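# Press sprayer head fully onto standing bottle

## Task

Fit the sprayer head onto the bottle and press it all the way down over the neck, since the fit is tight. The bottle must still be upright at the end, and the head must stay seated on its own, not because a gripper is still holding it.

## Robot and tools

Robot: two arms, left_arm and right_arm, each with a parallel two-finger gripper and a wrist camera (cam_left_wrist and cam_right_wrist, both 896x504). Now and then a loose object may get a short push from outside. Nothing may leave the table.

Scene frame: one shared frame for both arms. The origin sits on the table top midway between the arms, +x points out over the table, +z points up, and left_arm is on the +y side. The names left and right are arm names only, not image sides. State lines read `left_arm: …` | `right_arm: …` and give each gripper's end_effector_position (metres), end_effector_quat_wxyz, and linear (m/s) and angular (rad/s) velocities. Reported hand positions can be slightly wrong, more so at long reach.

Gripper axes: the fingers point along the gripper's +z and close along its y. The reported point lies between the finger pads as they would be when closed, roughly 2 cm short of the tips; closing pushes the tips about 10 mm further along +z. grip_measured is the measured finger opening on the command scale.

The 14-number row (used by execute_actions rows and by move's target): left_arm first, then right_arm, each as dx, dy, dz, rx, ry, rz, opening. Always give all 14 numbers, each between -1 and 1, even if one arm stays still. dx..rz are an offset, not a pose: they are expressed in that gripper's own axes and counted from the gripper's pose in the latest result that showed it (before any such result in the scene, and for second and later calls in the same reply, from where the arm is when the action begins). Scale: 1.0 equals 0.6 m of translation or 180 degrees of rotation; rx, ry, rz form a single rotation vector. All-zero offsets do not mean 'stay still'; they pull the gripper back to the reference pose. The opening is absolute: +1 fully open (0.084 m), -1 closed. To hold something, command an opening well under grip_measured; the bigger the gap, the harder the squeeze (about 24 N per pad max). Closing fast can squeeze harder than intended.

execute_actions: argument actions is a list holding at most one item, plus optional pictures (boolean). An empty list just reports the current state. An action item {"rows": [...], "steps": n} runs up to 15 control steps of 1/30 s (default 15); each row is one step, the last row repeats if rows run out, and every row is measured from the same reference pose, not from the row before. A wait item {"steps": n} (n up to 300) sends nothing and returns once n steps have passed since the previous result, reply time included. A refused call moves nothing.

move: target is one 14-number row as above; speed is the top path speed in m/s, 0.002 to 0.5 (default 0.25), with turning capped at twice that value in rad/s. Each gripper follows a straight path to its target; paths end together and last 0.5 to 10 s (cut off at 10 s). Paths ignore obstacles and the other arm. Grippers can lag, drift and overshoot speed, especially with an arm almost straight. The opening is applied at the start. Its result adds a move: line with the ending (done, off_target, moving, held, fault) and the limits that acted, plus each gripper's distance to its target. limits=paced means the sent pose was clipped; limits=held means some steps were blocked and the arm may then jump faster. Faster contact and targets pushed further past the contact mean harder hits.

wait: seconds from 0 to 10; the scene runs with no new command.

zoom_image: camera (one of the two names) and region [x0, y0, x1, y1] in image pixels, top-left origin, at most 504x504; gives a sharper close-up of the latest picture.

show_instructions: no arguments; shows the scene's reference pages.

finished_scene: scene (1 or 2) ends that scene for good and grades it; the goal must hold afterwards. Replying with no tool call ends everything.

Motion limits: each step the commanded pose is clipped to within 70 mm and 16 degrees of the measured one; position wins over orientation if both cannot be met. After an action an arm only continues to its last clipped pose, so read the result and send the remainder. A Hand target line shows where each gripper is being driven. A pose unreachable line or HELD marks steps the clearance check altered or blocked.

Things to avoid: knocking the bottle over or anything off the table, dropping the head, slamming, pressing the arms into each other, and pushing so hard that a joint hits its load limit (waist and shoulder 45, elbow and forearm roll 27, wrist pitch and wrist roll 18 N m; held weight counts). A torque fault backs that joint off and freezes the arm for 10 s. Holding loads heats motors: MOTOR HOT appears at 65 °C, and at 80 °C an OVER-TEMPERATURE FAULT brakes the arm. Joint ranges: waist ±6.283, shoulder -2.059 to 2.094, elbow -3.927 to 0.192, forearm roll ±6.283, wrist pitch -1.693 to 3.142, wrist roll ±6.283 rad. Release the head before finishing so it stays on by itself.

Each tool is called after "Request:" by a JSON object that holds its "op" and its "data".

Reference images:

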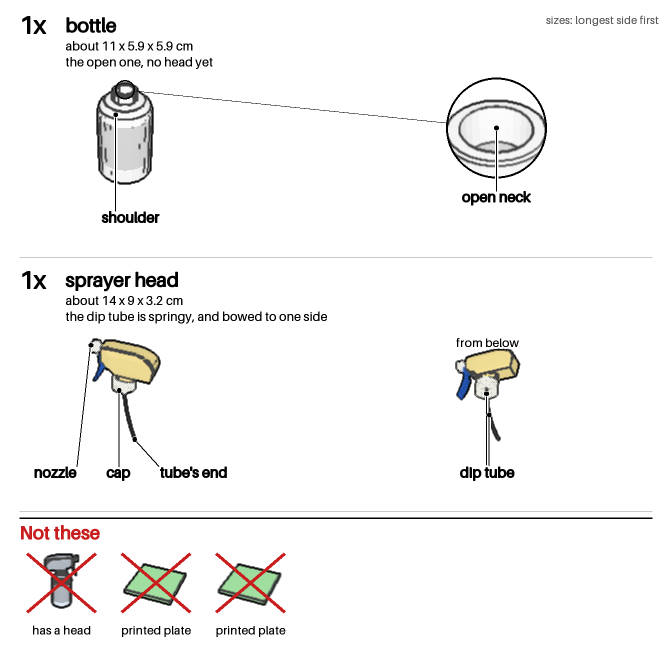

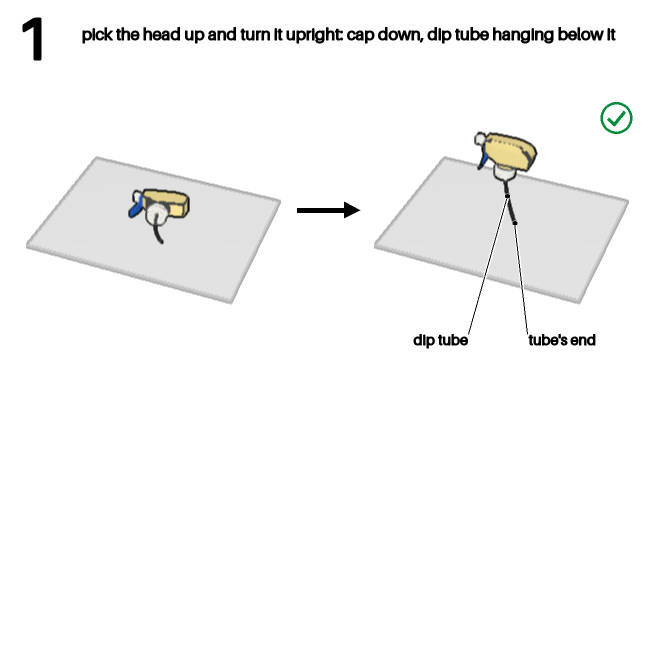

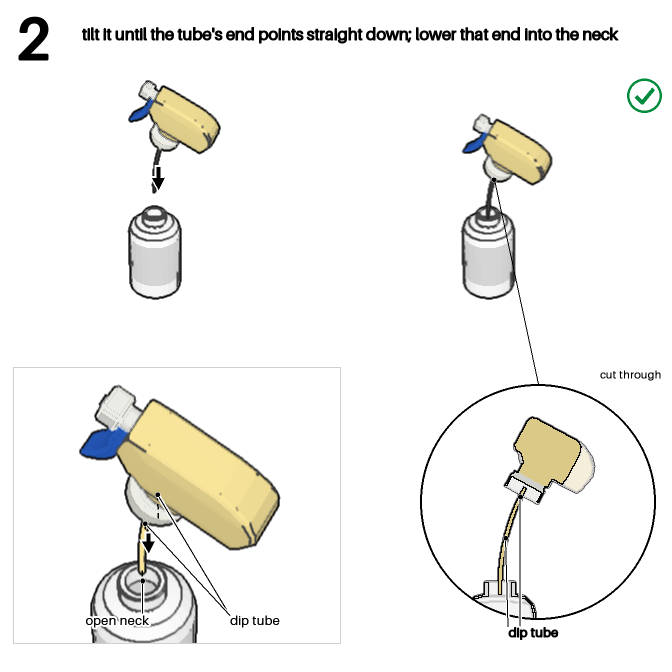

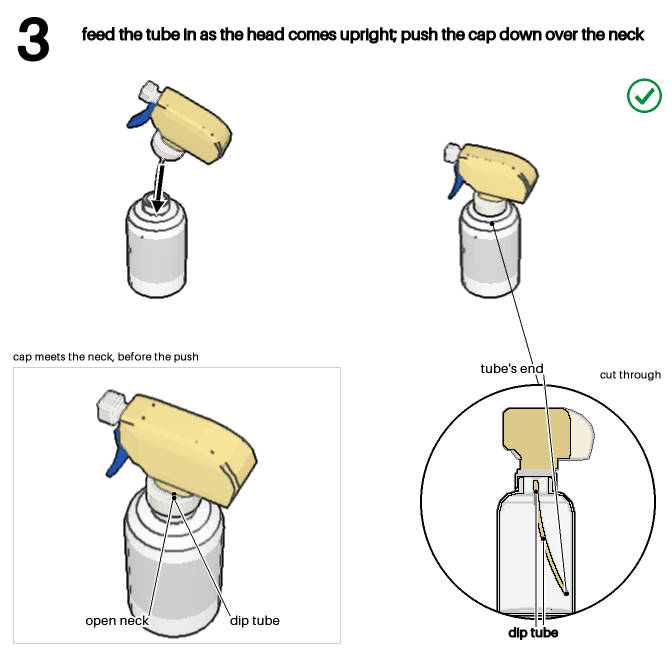

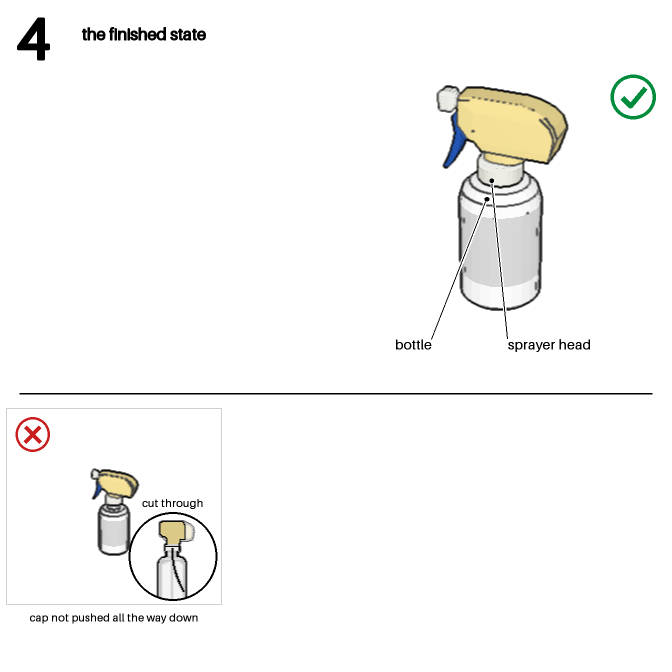

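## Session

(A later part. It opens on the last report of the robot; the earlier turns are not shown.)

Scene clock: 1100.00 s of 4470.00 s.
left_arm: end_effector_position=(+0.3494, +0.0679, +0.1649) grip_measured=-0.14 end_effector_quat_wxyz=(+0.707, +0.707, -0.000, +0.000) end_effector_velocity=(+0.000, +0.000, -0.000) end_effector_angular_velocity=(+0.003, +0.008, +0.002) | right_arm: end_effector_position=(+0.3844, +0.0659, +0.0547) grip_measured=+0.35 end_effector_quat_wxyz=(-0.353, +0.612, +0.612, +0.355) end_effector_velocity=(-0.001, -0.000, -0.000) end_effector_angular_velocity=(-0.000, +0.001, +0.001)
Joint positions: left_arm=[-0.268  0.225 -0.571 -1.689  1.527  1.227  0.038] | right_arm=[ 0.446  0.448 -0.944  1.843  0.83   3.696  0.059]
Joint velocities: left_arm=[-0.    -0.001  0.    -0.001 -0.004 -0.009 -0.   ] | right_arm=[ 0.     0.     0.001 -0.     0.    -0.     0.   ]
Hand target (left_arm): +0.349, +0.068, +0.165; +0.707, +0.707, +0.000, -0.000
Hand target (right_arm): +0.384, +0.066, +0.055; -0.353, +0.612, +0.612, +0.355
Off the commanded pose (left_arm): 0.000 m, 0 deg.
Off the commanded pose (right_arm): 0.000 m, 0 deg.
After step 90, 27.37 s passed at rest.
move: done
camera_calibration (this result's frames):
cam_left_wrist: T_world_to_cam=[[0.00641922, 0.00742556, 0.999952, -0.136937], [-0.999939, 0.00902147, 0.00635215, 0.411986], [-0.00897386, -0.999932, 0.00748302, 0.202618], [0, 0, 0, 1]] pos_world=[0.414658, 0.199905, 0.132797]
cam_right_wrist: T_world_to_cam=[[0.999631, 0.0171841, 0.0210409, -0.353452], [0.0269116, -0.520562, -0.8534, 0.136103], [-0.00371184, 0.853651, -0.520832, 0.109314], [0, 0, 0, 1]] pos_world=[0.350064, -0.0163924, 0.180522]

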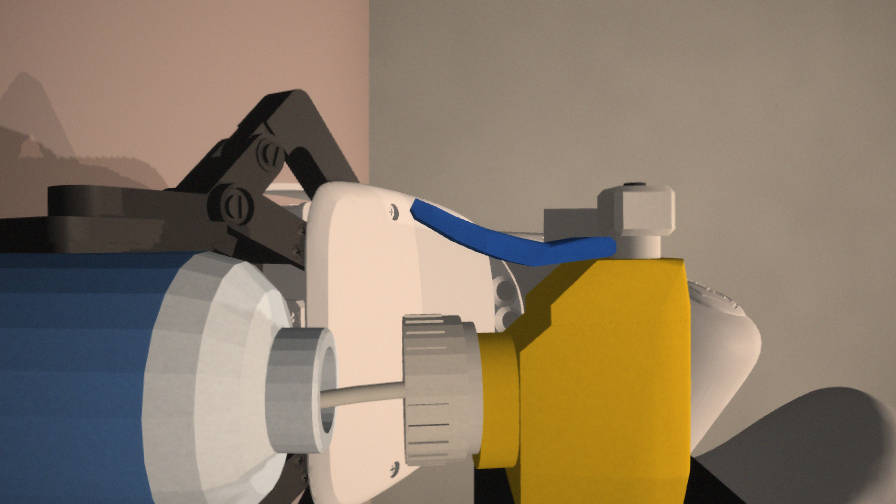

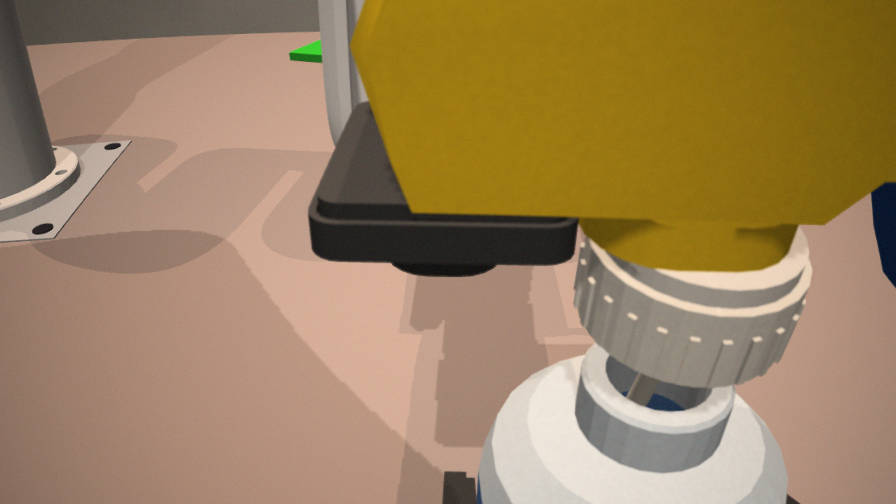

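Request:
{"op": "move", "data": {"target": [0.00167,-0.02,-0.007,0,0,0,-0.6, 0,0,0,0,0,0,0.0], "speed": 0.04}}

Scene clock: 1220.77 s of 4470.00 s.
left_arm: end_effector_position=(+0.3503, +0.0721, +0.1531) grip_measured=-0.14 end_effector_quat_wxyz=(+0.707, +0.707, -0.000, +0.000) end_effector_velocity=(-0.000, +0.001, -0.001) end_effector_angular_velocity=(-0.001, +0.000, -0.001) | right_arm: end_effector_position=(+0.3844, +0.0659, +0.0547) grip_measured=+0.35 end_effector_quat_wxyz=(-0.353, +0.612, +0.612, +0.355) end_effector_velocity=(+0.001, +0.000, +0.000) end_effector_angular_velocity=(+0.001, +0.001, -0.001)
Joint positions: left_arm=[-0.253  0.269 -0.585 -1.677  1.536  1.257  0.038] | right_arm=[ 0.446  0.448 -0.944  1.843  0.83   3.696  0.059]
Joint velocities: left_arm=[ 0.002  0.006 -0.001  0.002  0.002  0.004 -0.   ] | right_arm=[-0.001 -0.    -0.001  0.     0.001  0.002 -0.   ]
Hand target (left_arm): +0.350, +0.072, +0.153; +0.707, +0.707, -0.000, +0.000
Hand target (right_arm): +0.384, +0.066, +0.055; -0.353, +0.612, +0.612, +0.355
Off the commanded pose (left_arm): 0.000 m, 0 deg.
Off the commanded pose (right_arm): 0.000 m, 0 deg.
After step 90, 117.00 s passed at rest.
move: done
camera_calibration (this result's frames):
cam_left_wrist: T_world_to_cam=[[0.00639232, 0.00745934, 0.999952, -0.125163], [-0.99994, 0.00893289, 0.00632561, 0.413018], [-0.00888527, -0.999932, 0.00751599, 0.20686], [0, 0, 0, 1]] pos_world=[0.415632, 0.20409, 0.12099]
cam_right_wrist: T_world_to_cam=[[0.999631, 0.0171846, 0.021036, -0.35345], [0.0269078, -0.520567, -0.853397, 0.136101], [-0.00371461, 0.853648, -0.520837, 0.109315], [0, 0, 0, 1]] pos_world=[0.350063, -0.016393, 0.180519]

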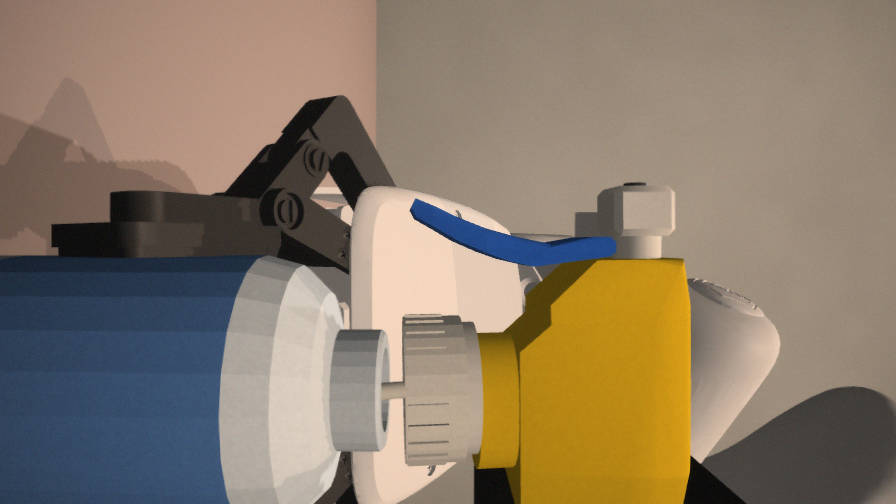

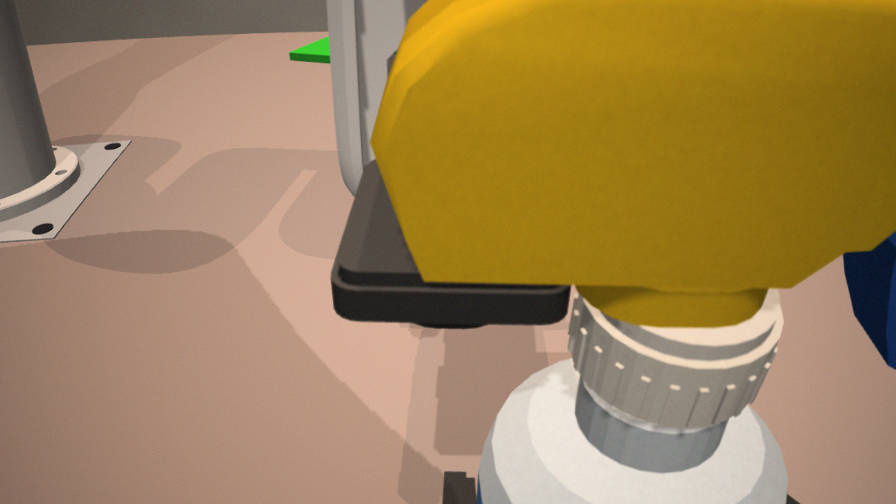

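Request:
{"op": "zoom_image", "data": {"camera": "cam_left_wrist", "region": [290, 290, 510, 490]}}

Request:
{"op": "zoom_image", "data": {"camera": "cam_right_wrist", "region": [540, 250, 820, 504]}}

Region (290, 290, 510, 490) of cam_left_wrist's 896x504 image, scaled by 2.291, with more detail than that image has; it fills the top 458 rows of this view, and the rest is white.

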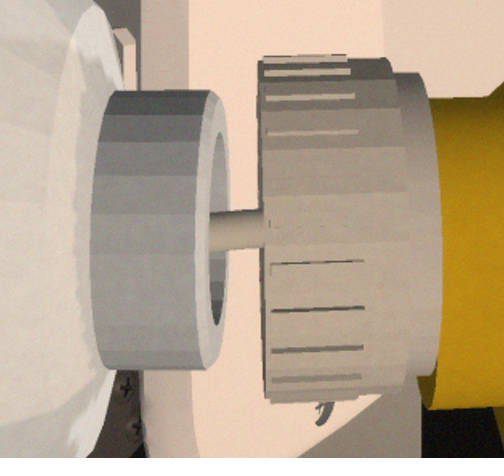

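Region (540, 250, 820, 504) of cam_right_wrist's 896x504 image, scaled by 1.800, with more detail than that image has; it fills the top 457 rows of this view, and the rest is white.

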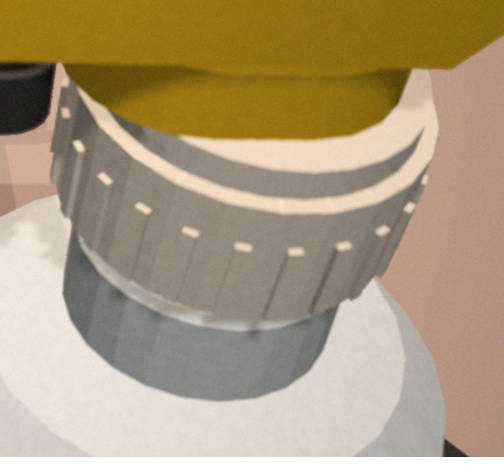

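Request:
{"op": "move", "data": {"target": [0,-0.015,0,0,0,0,-0.6, 0,0,0,0,0,0,0.0], "speed": 0.015}}

Scene clock: 1253.00 s of 4470.00 s.
left_arm: end_effector_position=(+0.3502, +0.0721, +0.1443) grip_measured=-0.14 end_effector_quat_wxyz=(+0.707, +0.707, -0.000, +0.000) end_effector_velocity=(+0.001, +0.000, -0.002) end_effector_angular_velocity=(+0.001, -0.000, +0.001) | right_arm: end_effector_position=(+0.3845, +0.0658, +0.0547) grip_measured=+0.35 end_effector_quat_wxyz=(-0.353, +0.612, +0.612, +0.355) end_effector_velocity=(-0.001, -0.001, -0.001) end_effector_angular_velocity=(-0.001, +0.002, +0.000)
Joint positions: left_arm=[-0.252  0.302 -0.595 -1.677  1.538  1.28   0.038] | right_arm=[ 0.446  0.448 -0.945  1.843  0.83   3.696  0.059]
Joint velocities: left_arm=[ 0.001  0.006 -0.003 -0.    -0.001  0.004  0.   ] | right_arm=[-0.    -0.     0.002 -0.     0.001  0.001  0.   ]
Hand target (left_arm): +0.350, +0.072, +0.144; +0.707, +0.707, +0.000, +0.000
Hand target (right_arm): +0.384, +0.066, +0.055; -0.353, +0.612, +0.612, +0.355
Off the commanded pose (left_arm): 0.000 m, 0 deg.
Off the commanded pose (right_arm): 0.000 m, 0 deg.
After step 90, 28.40 s passed at rest.
move: done
camera_calibration (this result's frames):
cam_left_wrist: T_world_to_cam=[[0.00641892, 0.00771181, 0.99995, -0.11641], [-0.999938, 0.00918132, 0.00634804, 0.412944], [-0.0091319, -0.999928, 0.00777026, 0.206941], [0, 0, 0, 1]] pos_world=[0.415555, 0.204032, 0.112175]
cam_right_wrist: T_world_to_cam=[[0.999633, 0.0170358, 0.021072, -0.353512], [0.026861, -0.520591, -0.853383, 0.136115], [-0.00356821, 0.853636, -0.520858, 0.109272], [0, 0, 0, 1]] pos_world=[0.350115, -0.0163963, 0.180523]

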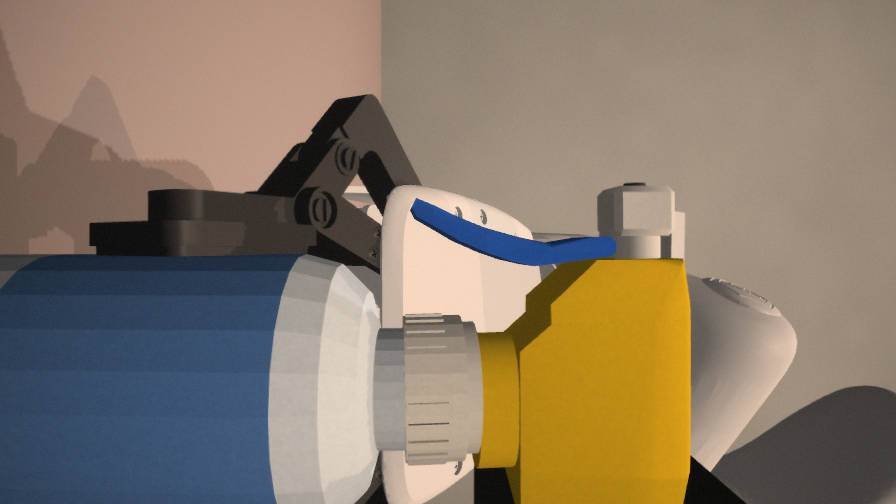

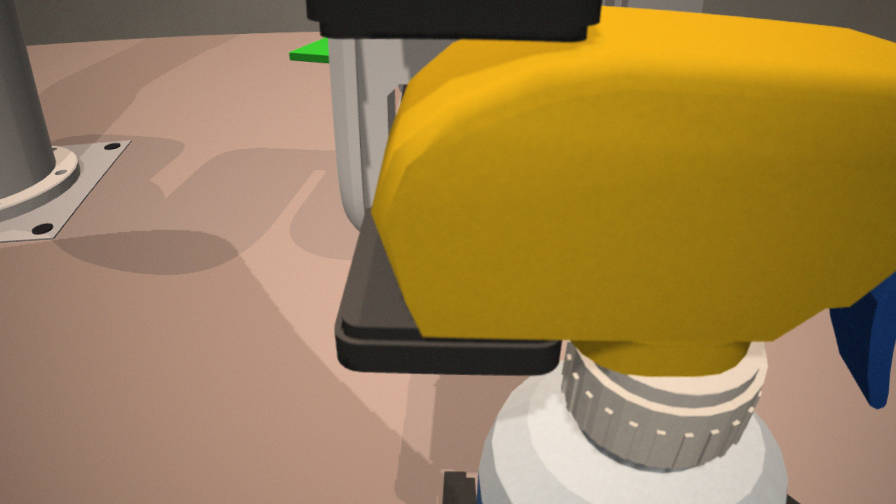

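Request:
{"op": "zoom_image", "data": {"camera": "cam_left_wrist", "region": [320, 290, 540, 490]}}

Region (320, 290, 540, 490) of cam_left_wrist's 896x504 image, scaled by 2.291, with more detail than that image has; it fills the top 458 rows of this view, and the rest is white.

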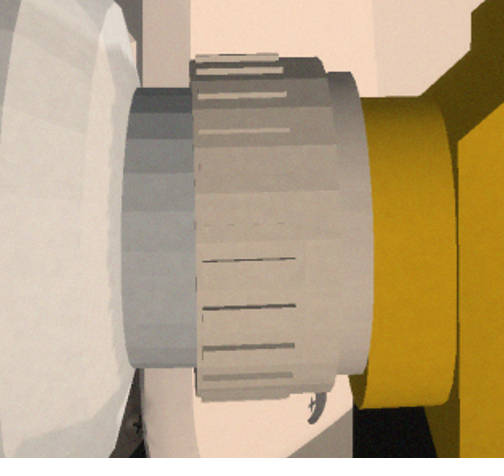

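Request:
{"op": "move", "data": {"target": [0,-0.0135,0,0,0,0,-0.6, 0,0,0,0,0,0,0.0], "speed": 0.015}}

Scene clock: 1265.60 s of 4470.00 s.
left_arm: end_effector_position=(+0.3507, +0.0716, +0.1389) grip_measured=-0.14 end_effector_quat_wxyz=(+0.709, +0.705, -0.002, +0.001) end_effector_velocity=(-0.001, -0.000, -0.002) end_effector_angular_velocity=(-0.002, +0.001, -0.001) | right_arm: end_effector_position=(+0.3849, +0.0656, +0.0547) grip_measured=+0.35 end_effector_quat_wxyz=(-0.352, +0.612, +0.612, +0.355) end_effector_velocity=(+0.000, -0.001, -0.000) end_effector_angular_velocity=(-0.001, -0.002, +0.001)
Joint positions: left_arm=[-0.252  0.329 -0.606 -1.677  1.546  1.3    0.038] | right_arm=[ 0.445  0.448 -0.945  1.844  0.829  3.696  0.059]
Joint velocities: left_arm=[-0.001  0.009 -0.002 -0.     0.003  0.005  0.   ] | right_arm=[-0.001 -0.     0.001 -0.    -0.    -0.002  0.   ]
Hand target (left_arm): +0.350, +0.072, +0.136; +0.707, +0.707, -0.000, +0.000
Hand target (right_arm): +0.384, +0.066, +0.055; -0.353, +0.612, +0.612, +0.355
Off the commanded pose (left_arm): 0.003 m, 0 deg.
Off the commanded pose (right_arm): 0.000 m, 0 deg.
After step 90, 8.87 s passed at rest.
move: done
camera_calibration (this result's frames):
cam_left_wrist: T_world_to_cam=[[0.00189812, 0.0128588, 0.999916, -0.109768], [-0.999942, 0.010583, 0.00176207, 0.414041], [-0.0105595, -0.999861, 0.0128782, 0.206307], [0, 0, 0, 1]] pos_world=[0.416404, 0.203309, 0.106372]
cam_right_wrist: T_world_to_cam=[[0.999651, 0.0159095, 0.0210715, -0.353834], [0.0262746, -0.520795, -0.853277, 0.136221], [-0.00260133, 0.853534, -0.521031, 0.109156], [0, 0, 0, 1]] pos_world=[0.350416, -0.0165958, 0.180564]

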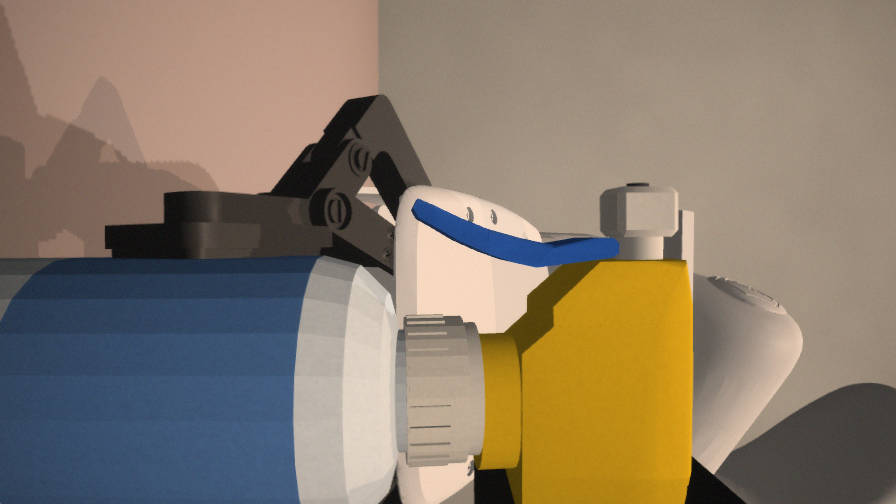

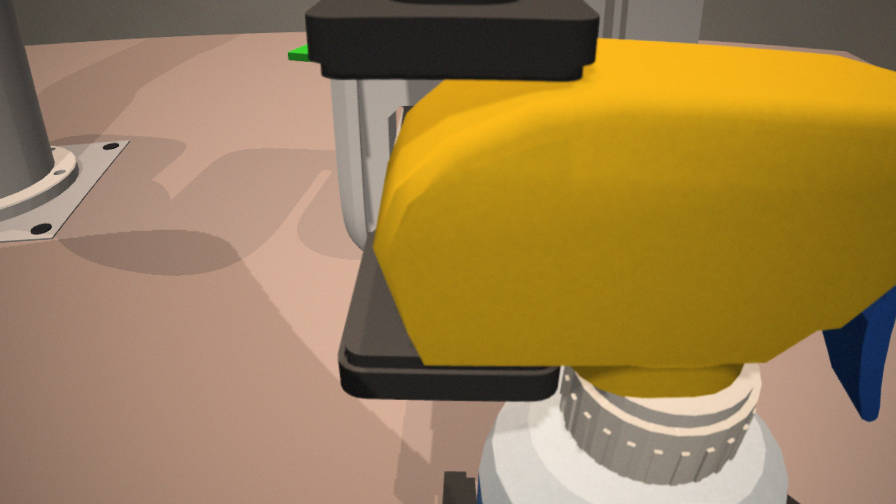

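Request:
{"op": "zoom_image", "data": {"camera": "cam_left_wrist", "region": [340, 290, 540, 490]}}

Region (340, 290, 540, 490) of cam_left_wrist's 896x504 image, scaled by 2.520, with more detail than that image has.

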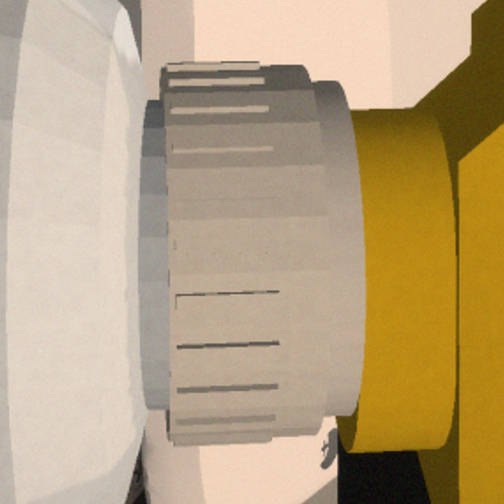

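Request:
{"op": "zoom_image", "data": {"camera": "cam_left_wrist", "region": [380, 305, 440, 365]}}

Request:
{"op": "zoom_image", "data": {"camera": "cam_left_wrist", "region": [380, 420, 440, 480]}}

Region (380, 305, 440, 365) of cam_left_wrist's 896x504 image, scaled by 8.400, with more detail than that image has.

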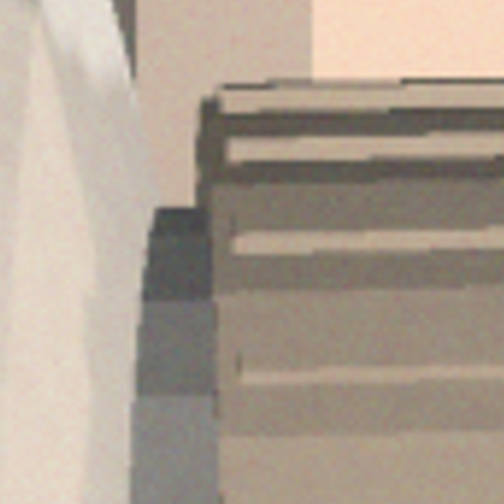

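Region (380, 420, 440, 480) of cam_left_wrist's 896x504 image, scaled by 8.400, with more detail than that image has.

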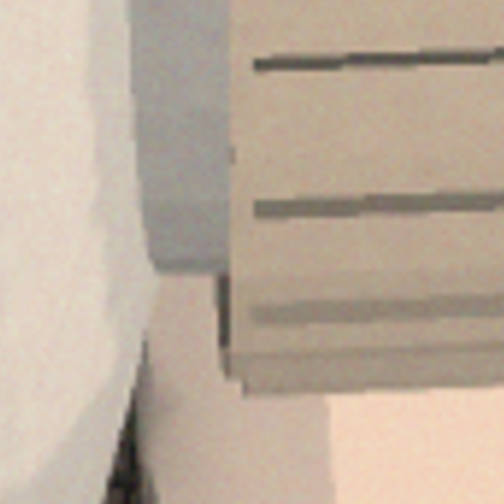

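Request:
{"op": "move", "data": {"target": [-0.0007,-0.0115,-0.0008,0.0018,0.0004,-0.0013,-0.6, 0,0,0,0,0,0,0.0], "speed": 0.012}}

Scene clock: 1333.80 s of 4470.00 s.
left_arm: end_effector_position=(+0.3491, +0.0705, +0.1370) grip_measured=-0.15 end_effector_quat_wxyz=(+0.713, +0.701, -0.003, -0.001) end_effector_velocity=(+0.000, +0.000, -0.000) end_effector_angular_velocity=(-0.006, +0.003, +0.002) | right_arm: end_effector_position=(+0.3846, +0.0658, +0.0547) grip_measured=+0.35 end_effector_quat_wxyz=(-0.352, +0.612, +0.612, +0.355) end_effector_velocity=(-0.000, -0.000, -0.000) end_effector_angular_velocity=(-0.000, +0.001, -0.000)
Joint positions: left_arm=[-0.252  0.347 -0.611 -1.677  1.56   1.31   0.038] | right_arm=[ 0.446  0.448 -0.945  1.844  0.829  3.696  0.059]
Joint velocities: left_arm=[ 0.002  0.007 -0.002 -0.001  0.006  0.002  0.001] | right_arm=[ 0.    -0.     0.001  0.001  0.     0.    -0.   ]
Hand target (left_arm): +0.350, +0.072, +0.132; +0.707, +0.707, -0.000, +0.000
Hand target (right_arm): +0.385, +0.066, +0.055; -0.352, +0.612, +0.612, +0.355
Off the commanded pose (left_arm): 0.005 m, 1 deg.
Off the commanded pose (right_arm): 0.000 m, 0 deg.
After step 90, 64.43 s passed at rest.
move: off_target (left_arm)
camera_calibration (this result's frames):
cam_left_wrist: T_world_to_cam=[[0.00494805, 0.0256656, 0.999658, -0.10987], [-0.999878, 0.0149237, 0.00456598, 0.411731], [-0.0148015, -0.999559, 0.0257364, 0.204942], [0, 0, 0, 1]] pos_world=[0.415258, 0.201527, 0.102678]
cam_right_wrist: T_world_to_cam=[[0.999645, 0.0165134, 0.0209285, -0.353629], [0.0264666, -0.520631, -0.853372, 0.13622], [-0.00319604, 0.853622, -0.520883, 0.109195], [0, 0, 0, 1]] pos_world=[0.350247, -0.0164514, 0.180525]

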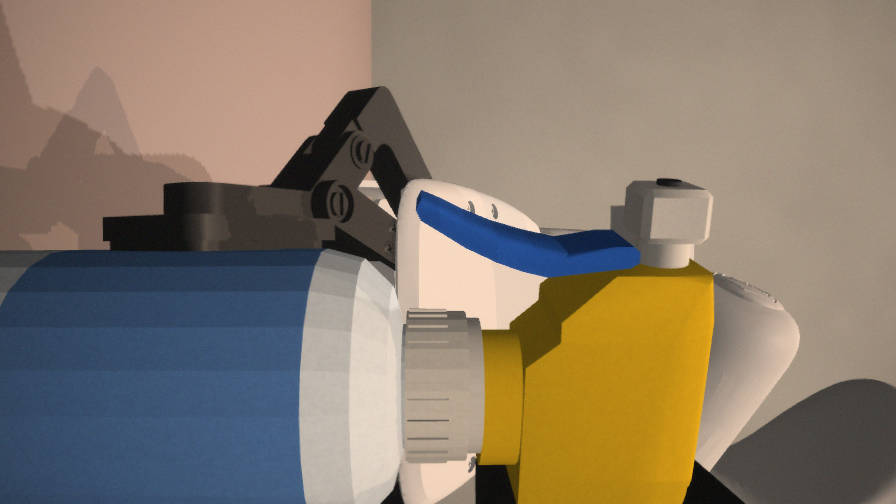

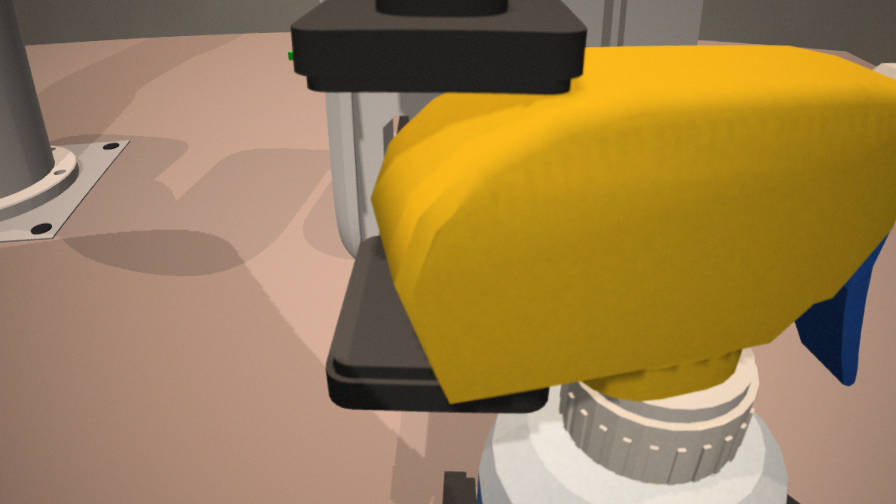

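Request:
{"op": "zoom_image", "data": {"camera": "cam_left_wrist", "region": [350, 280, 550, 480]}}

Request:
{"op": "zoom_image", "data": {"camera": "cam_right_wrist", "region": [480, 300, 820, 504]}}

Region (350, 280, 550, 480) of cam_left_wrist's 896x504 image, scaled by 2.520, with more detail than that image has.

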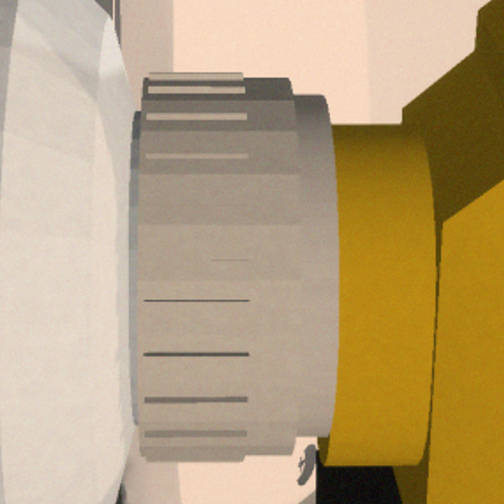

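Region (480, 300, 820, 504) of cam_right_wrist's 896x504 image, scaled by 1.482, with more detail than that image has; it fills the top 302 rows of this view, and the rest is white.

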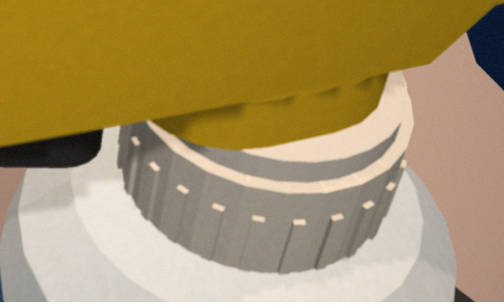

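Request:
{"op": "execute_actions", "data": {"actions": [{"rows": [[0,0.001,0,0,0,0,-0.6, 0,0,0,0,0,0,0.0],[0,0.0017,0,0,0,0,-0.6, 0,0,0,0,0,0,0.0],[0,0.0017,0,0,0,0,-0.6, 0,0,0,0,0,0,0.0],[0,0.0017,0,0,0,0,-0.5, 0,0,0,0,0,0,0.0],[0,0.0017,0,0,0,0,-0.35, 0,0,0,0,0,0,0.0],[0,0.0017,0,0,0,0,-0.2, 0,0,0,0,0,0,0.0],[0,0.0017,0,0,0,0,-0.12, 0,0,0,0,0,0,0.0],[0,0.0017,0,0,0,0,-0.06, 0,0,0,0,0,0,0.0],[0,0.0017,0,0,0,0,0.0, 0,0,0,0,0,0,0.0],[0,0.0017,0,0,0,0,0.06, 0,0,0,0,0,0,0.0],[0,0.0017,0,0,0,0,0.12, 0,0,0,0,0,0,0.0],[0,0.0017,0,0,0,0,0.18, 0,0,0,0,0,0,0.0],[0,0.0017,0,0,0,0,0.22, 0,0,0,0,0,0,0.0]], "steps": 15}]}}

Scene clock: 1386.37 s of 4470.00 s.
left_arm: end_effector_position=(+0.3476, +0.0712, +0.1345) grip_measured=+0.19 end_effector_quat_wxyz=(+0.711, +0.703, +0.001, -0.004) end_effector_velocity=(+0.010, -0.002, +0.015) end_effector_angular_velocity=(-0.022, -0.042, -0.001) | right_arm: end_effector_position=(+0.3838, +0.0661, +0.0547) grip_measured=+0.35 end_effector_quat_wxyz=(-0.353, +0.612, +0.612, +0.355) end_effector_velocity=(+0.001, -0.000, +0.000) end_effector_angular_velocity=(-0.000, +0.001, -0.003)
Joint positions: left_arm=[-0.252  0.348 -0.606 -1.676  1.555  1.307  0.052] | right_arm=[ 0.447  0.448 -0.944  1.843  0.831  3.696  0.059]
Joint velocities: left_arm=[ 0.001 -0.019 -0.02  -0.003  0.017  0.003  0.018] | right_arm=[-0.001  0.    -0.001  0.001 -0.001  0.002 -0.   ]
Hand target (left_arm): +0.349, +0.071, +0.138; +0.713, +0.701, -0.003, -0.001
Hand target (right_arm): +0.385, +0.066, +0.055; -0.352, +0.612, +0.612, +0.355
Off the commanded pose (left_arm): 0.004 m, 1 deg.
Off the commanded pose (right_arm): 0.001 m, 0 deg.
Steps of this call (steps 1 to 90: nothing new was sent; then 49.07 s passed at rest; steps 91 to 105: all 15 steps of this action). Readings (end_effector_position):
91: left_arm (+0.3490, +0.0706, +0.1369) | right_arm (+0.3848, +0.0656, +0.0547)
92: left_arm (+0.3489, +0.0705, +0.1374) | right_arm (+0.3848, +0.0656, +0.0547)
94: left_arm (+0.3488, +0.0706, +0.1377) | right_arm (+0.3848, +0.0656, +0.0547)
98: left_arm (+0.3488, +0.0706, +0.1379) | right_arm (+0.3848, +0.0656, +0.0547)
105: the state above
camera_calibration (this result's frames):
cam_left_wrist: T_world_to_cam=[[0.0132701, 0.0198516, 0.999715, -0.109825], [-0.999821, 0.0137629, 0.0129982, 0.409107], [-0.013501, -0.999708, 0.0200307, 0.205991], [0, 0, 0, 1]] pos_world=[0.413272, 0.202481, 0.10035]
cam_right_wrist: T_world_to_cam=[[0.999624, 0.0183728, 0.0203626, -0.352887], [0.0269487, -0.520053, -0.853709, 0.136234], [-0.00509537, 0.853936, -0.520352, 0.10958], [0, 0, 0, 1]] pos_world=[0.349641, -0.0162418, 0.18051]

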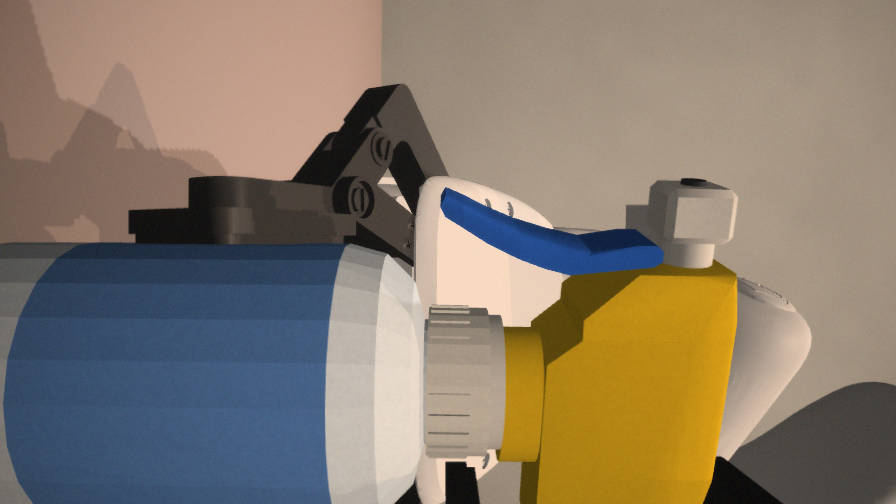

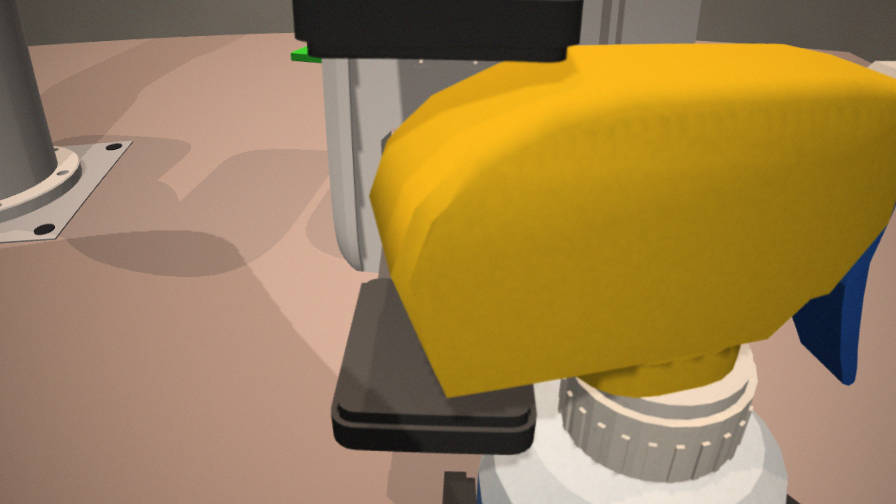

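Request:
{"op": "move", "data": {"target": [0,0.008,-0.1067,0,0,0,0.22, 0,0,0,0,0,0,0.0], "speed": 0.1}}

Scene clock: 1405.00 s of 4470.00 s.
left_arm: end_effector_position=(+0.3477, +0.1350, +0.1387) grip_measured=+0.21 end_effector_quat_wxyz=(+0.711, +0.703, +0.001, -0.004) end_effector_velocity=(-0.000, +0.002, -0.000) end_effector_angular_velocity=(+0.000, -0.001, -0.001) | right_arm: end_effector_position=(+0.3838, +0.0661, +0.0547) grip_measured=+0.35 end_effector_quat_wxyz=(-0.353, +0.612, +0.612, +0.355) end_effector_velocity=(+0.000, +0.000, +0.000) end_effector_angular_velocity=(+0.001, -0.001, +0.001)
Joint positions: left_arm=[-0.045  0.331 -0.6   -1.476  1.609  1.296  0.053] | right_arm=[ 0.447  0.448 -0.944  1.843  0.831  3.696  0.059]
Joint velocities: left_arm=[0.006 0.    0.    0.006 0.001 0.001 0.   ] | right_arm=[-0.    -0.    -0.     0.     0.001 -0.002 -0.   ]
Hand target (left_arm): +0.348, +0.135, +0.139; +0.711, +0.703, +0.001, -0.004
Hand target (right_arm): +0.384, +0.066, +0.055; -0.353, +0.612, +0.612, +0.355
Off the commanded pose (left_arm): 0.000 m, 0 deg.
Off the commanded pose (right_arm): 0.000 m, 0 deg.
After step 90, 14.53 s passed at rest.
move: done
camera_calibration (this result's frames):
cam_left_wrist: T_world_to_cam=[[0.0133507, 0.0198642, 0.999714, -0.115306], [-0.999816, 0.014034, 0.0130733, 0.408283], [-0.0137703, -0.999704, 0.0200479, 0.269787], [0, 0, 0, 1]] pos_world=[0.413462, 0.266268, 0.104527]
cam_right_wrist: T_world_to_cam=[[0.999624, 0.0183522, 0.0203706, -0.352895], [0.0269448, -0.520063, -0.853703, 0.136232], [-0.00507336, 0.853931, -0.520362, 0.109576], [0, 0, 0, 1]] pos_world=[0.349648, -0.0162452, 0.180509]

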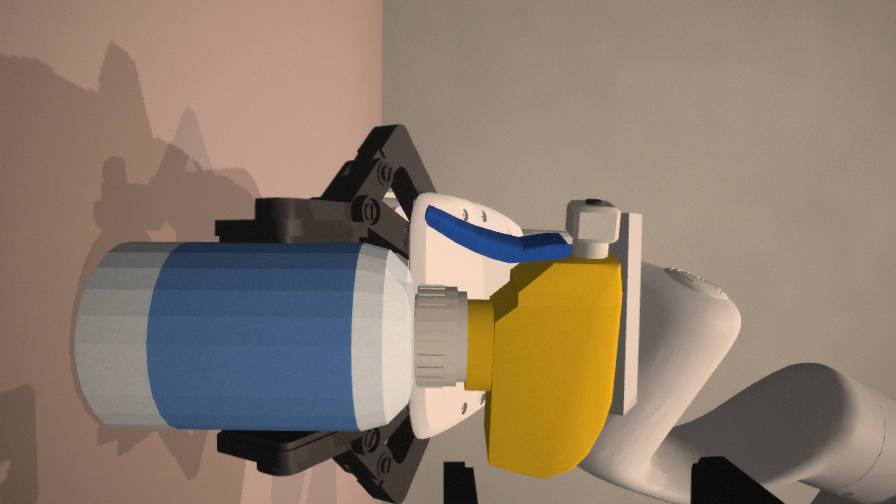

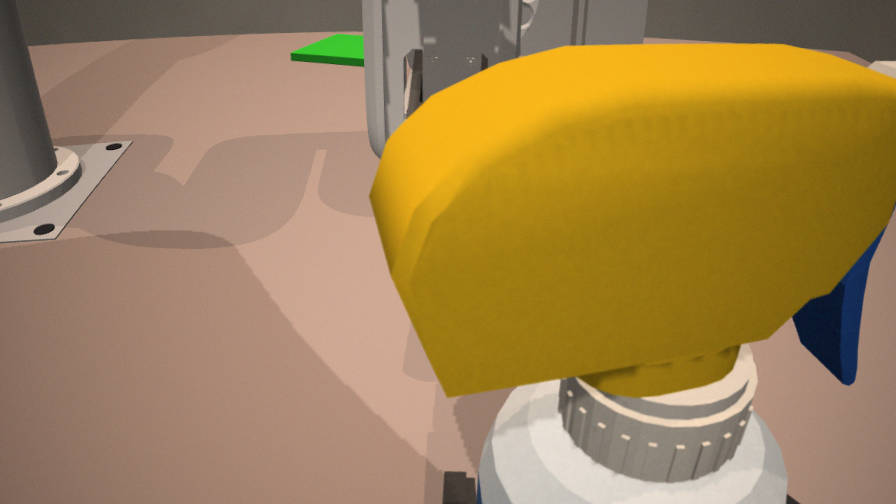

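Request:
{"op": "zoom_image", "data": {"camera": "cam_left_wrist", "region": [380, 270, 500, 400]}}

Region (380, 270, 500, 400) of cam_left_wrist's 896x504 image, scaled by 3.877, with more detail than that image has; it fills the left 465 columns of this view, and the rest is white.

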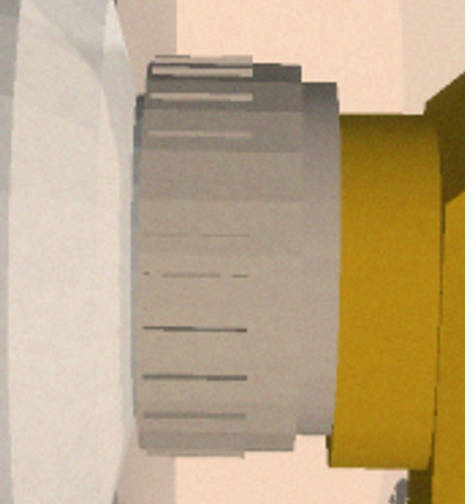

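Request:
{"op": "move", "data": {"target": [0.0624,0.1513,0.1073,0.5036,0.0028,0.0007,-1, 0,0,0,0,0,0,0.0], "speed": 0.35}}

Scene clock: 1449.03 s of 4470.00 s.
left_arm: end_effector_position=(+0.3857, +0.0723, +0.2289) grip_measured=-1.00 end_effector_quat_wxyz=(-0.002, +1.000, -0.001, -0.002) end_effector_velocity=(+0.001, -0.001, +0.002) end_effector_angular_velocity=(+0.010, +0.002, -0.001) | right_arm: end_effector_position=(+0.3838, +0.0661, +0.0547) grip_measured=+0.35 end_effector_quat_wxyz=(-0.353, +0.612, +0.612, +0.355) end_effector_velocity=(-0.001, +0.001, +0.000) end_effector_angular_velocity=(+0.001, +0.001, +0.002)
Joint positions: left_arm=[-0.806 -0.032 -1.108  0.001  1.145 -0.664  0.   ] | right_arm=[ 0.447  0.448 -0.944  1.843  0.831  3.696  0.059]
Joint velocities: left_arm=[-0.003  0.009 -0.016  0.007  0.015 -0.006  0.   ] | right_arm=[ 0.002  0.    -0.     0.     0.001  0.001 -0.   ]
Hand target (left_arm): +0.386, +0.072, +0.229; -0.002, +1.000, -0.001, -0.002
Hand target (right_arm): +0.384, +0.066, +0.055; -0.353, +0.612, +0.612, +0.355
Off the commanded pose (left_arm): 0.001 m, 0 deg.
Off the commanded pose (right_arm): 0.000 m, 0 deg.
After step 90, 38.17 s passed at rest.
move: done
camera_calibration (this result's frames):
cam_left_wrist: T_world_to_cam=[[0.00551381, -0.999972, 0.0049823, 0.0996451], [-0.999912, -0.00545303, 0.012132, 0.447614], [-0.0121045, -0.00504875, -0.999914, 0.366776], [0, 0, 0, 1]] pos_world=[0.451464, 0.103935, 0.360817]
cam_right_wrist: T_world_to_cam=[[0.999624, 0.0183583, 0.0203687, -0.352893], [0.0269464, -0.520059, -0.853705, 0.136232], [-0.0050796, 0.853933, -0.520358, 0.109577], [0, 0, 0, 1]] pos_world=[0.349646, -0.0162441, 0.18051]

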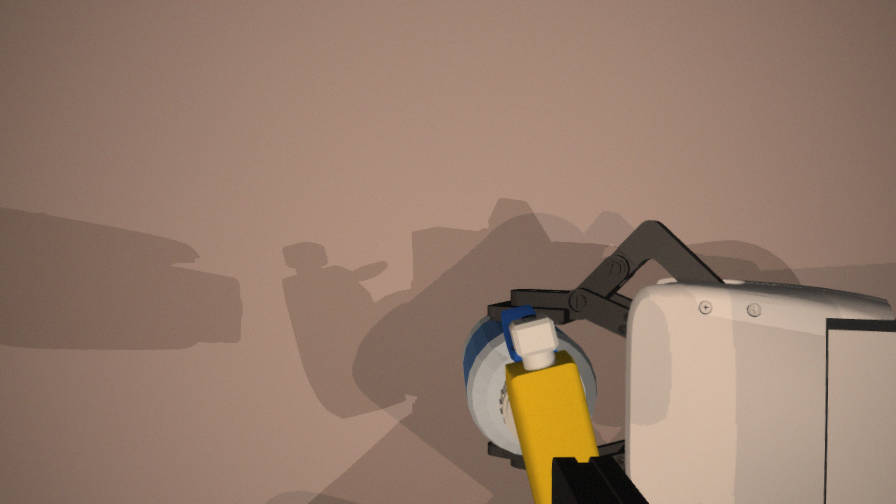

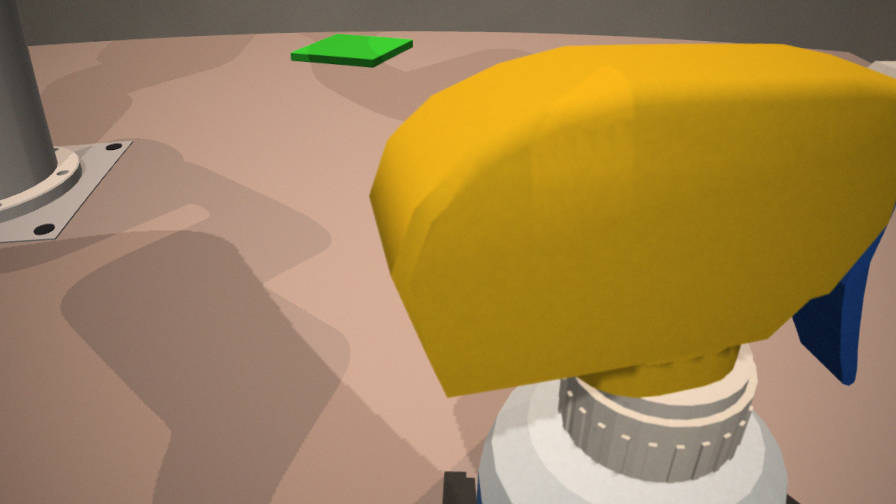

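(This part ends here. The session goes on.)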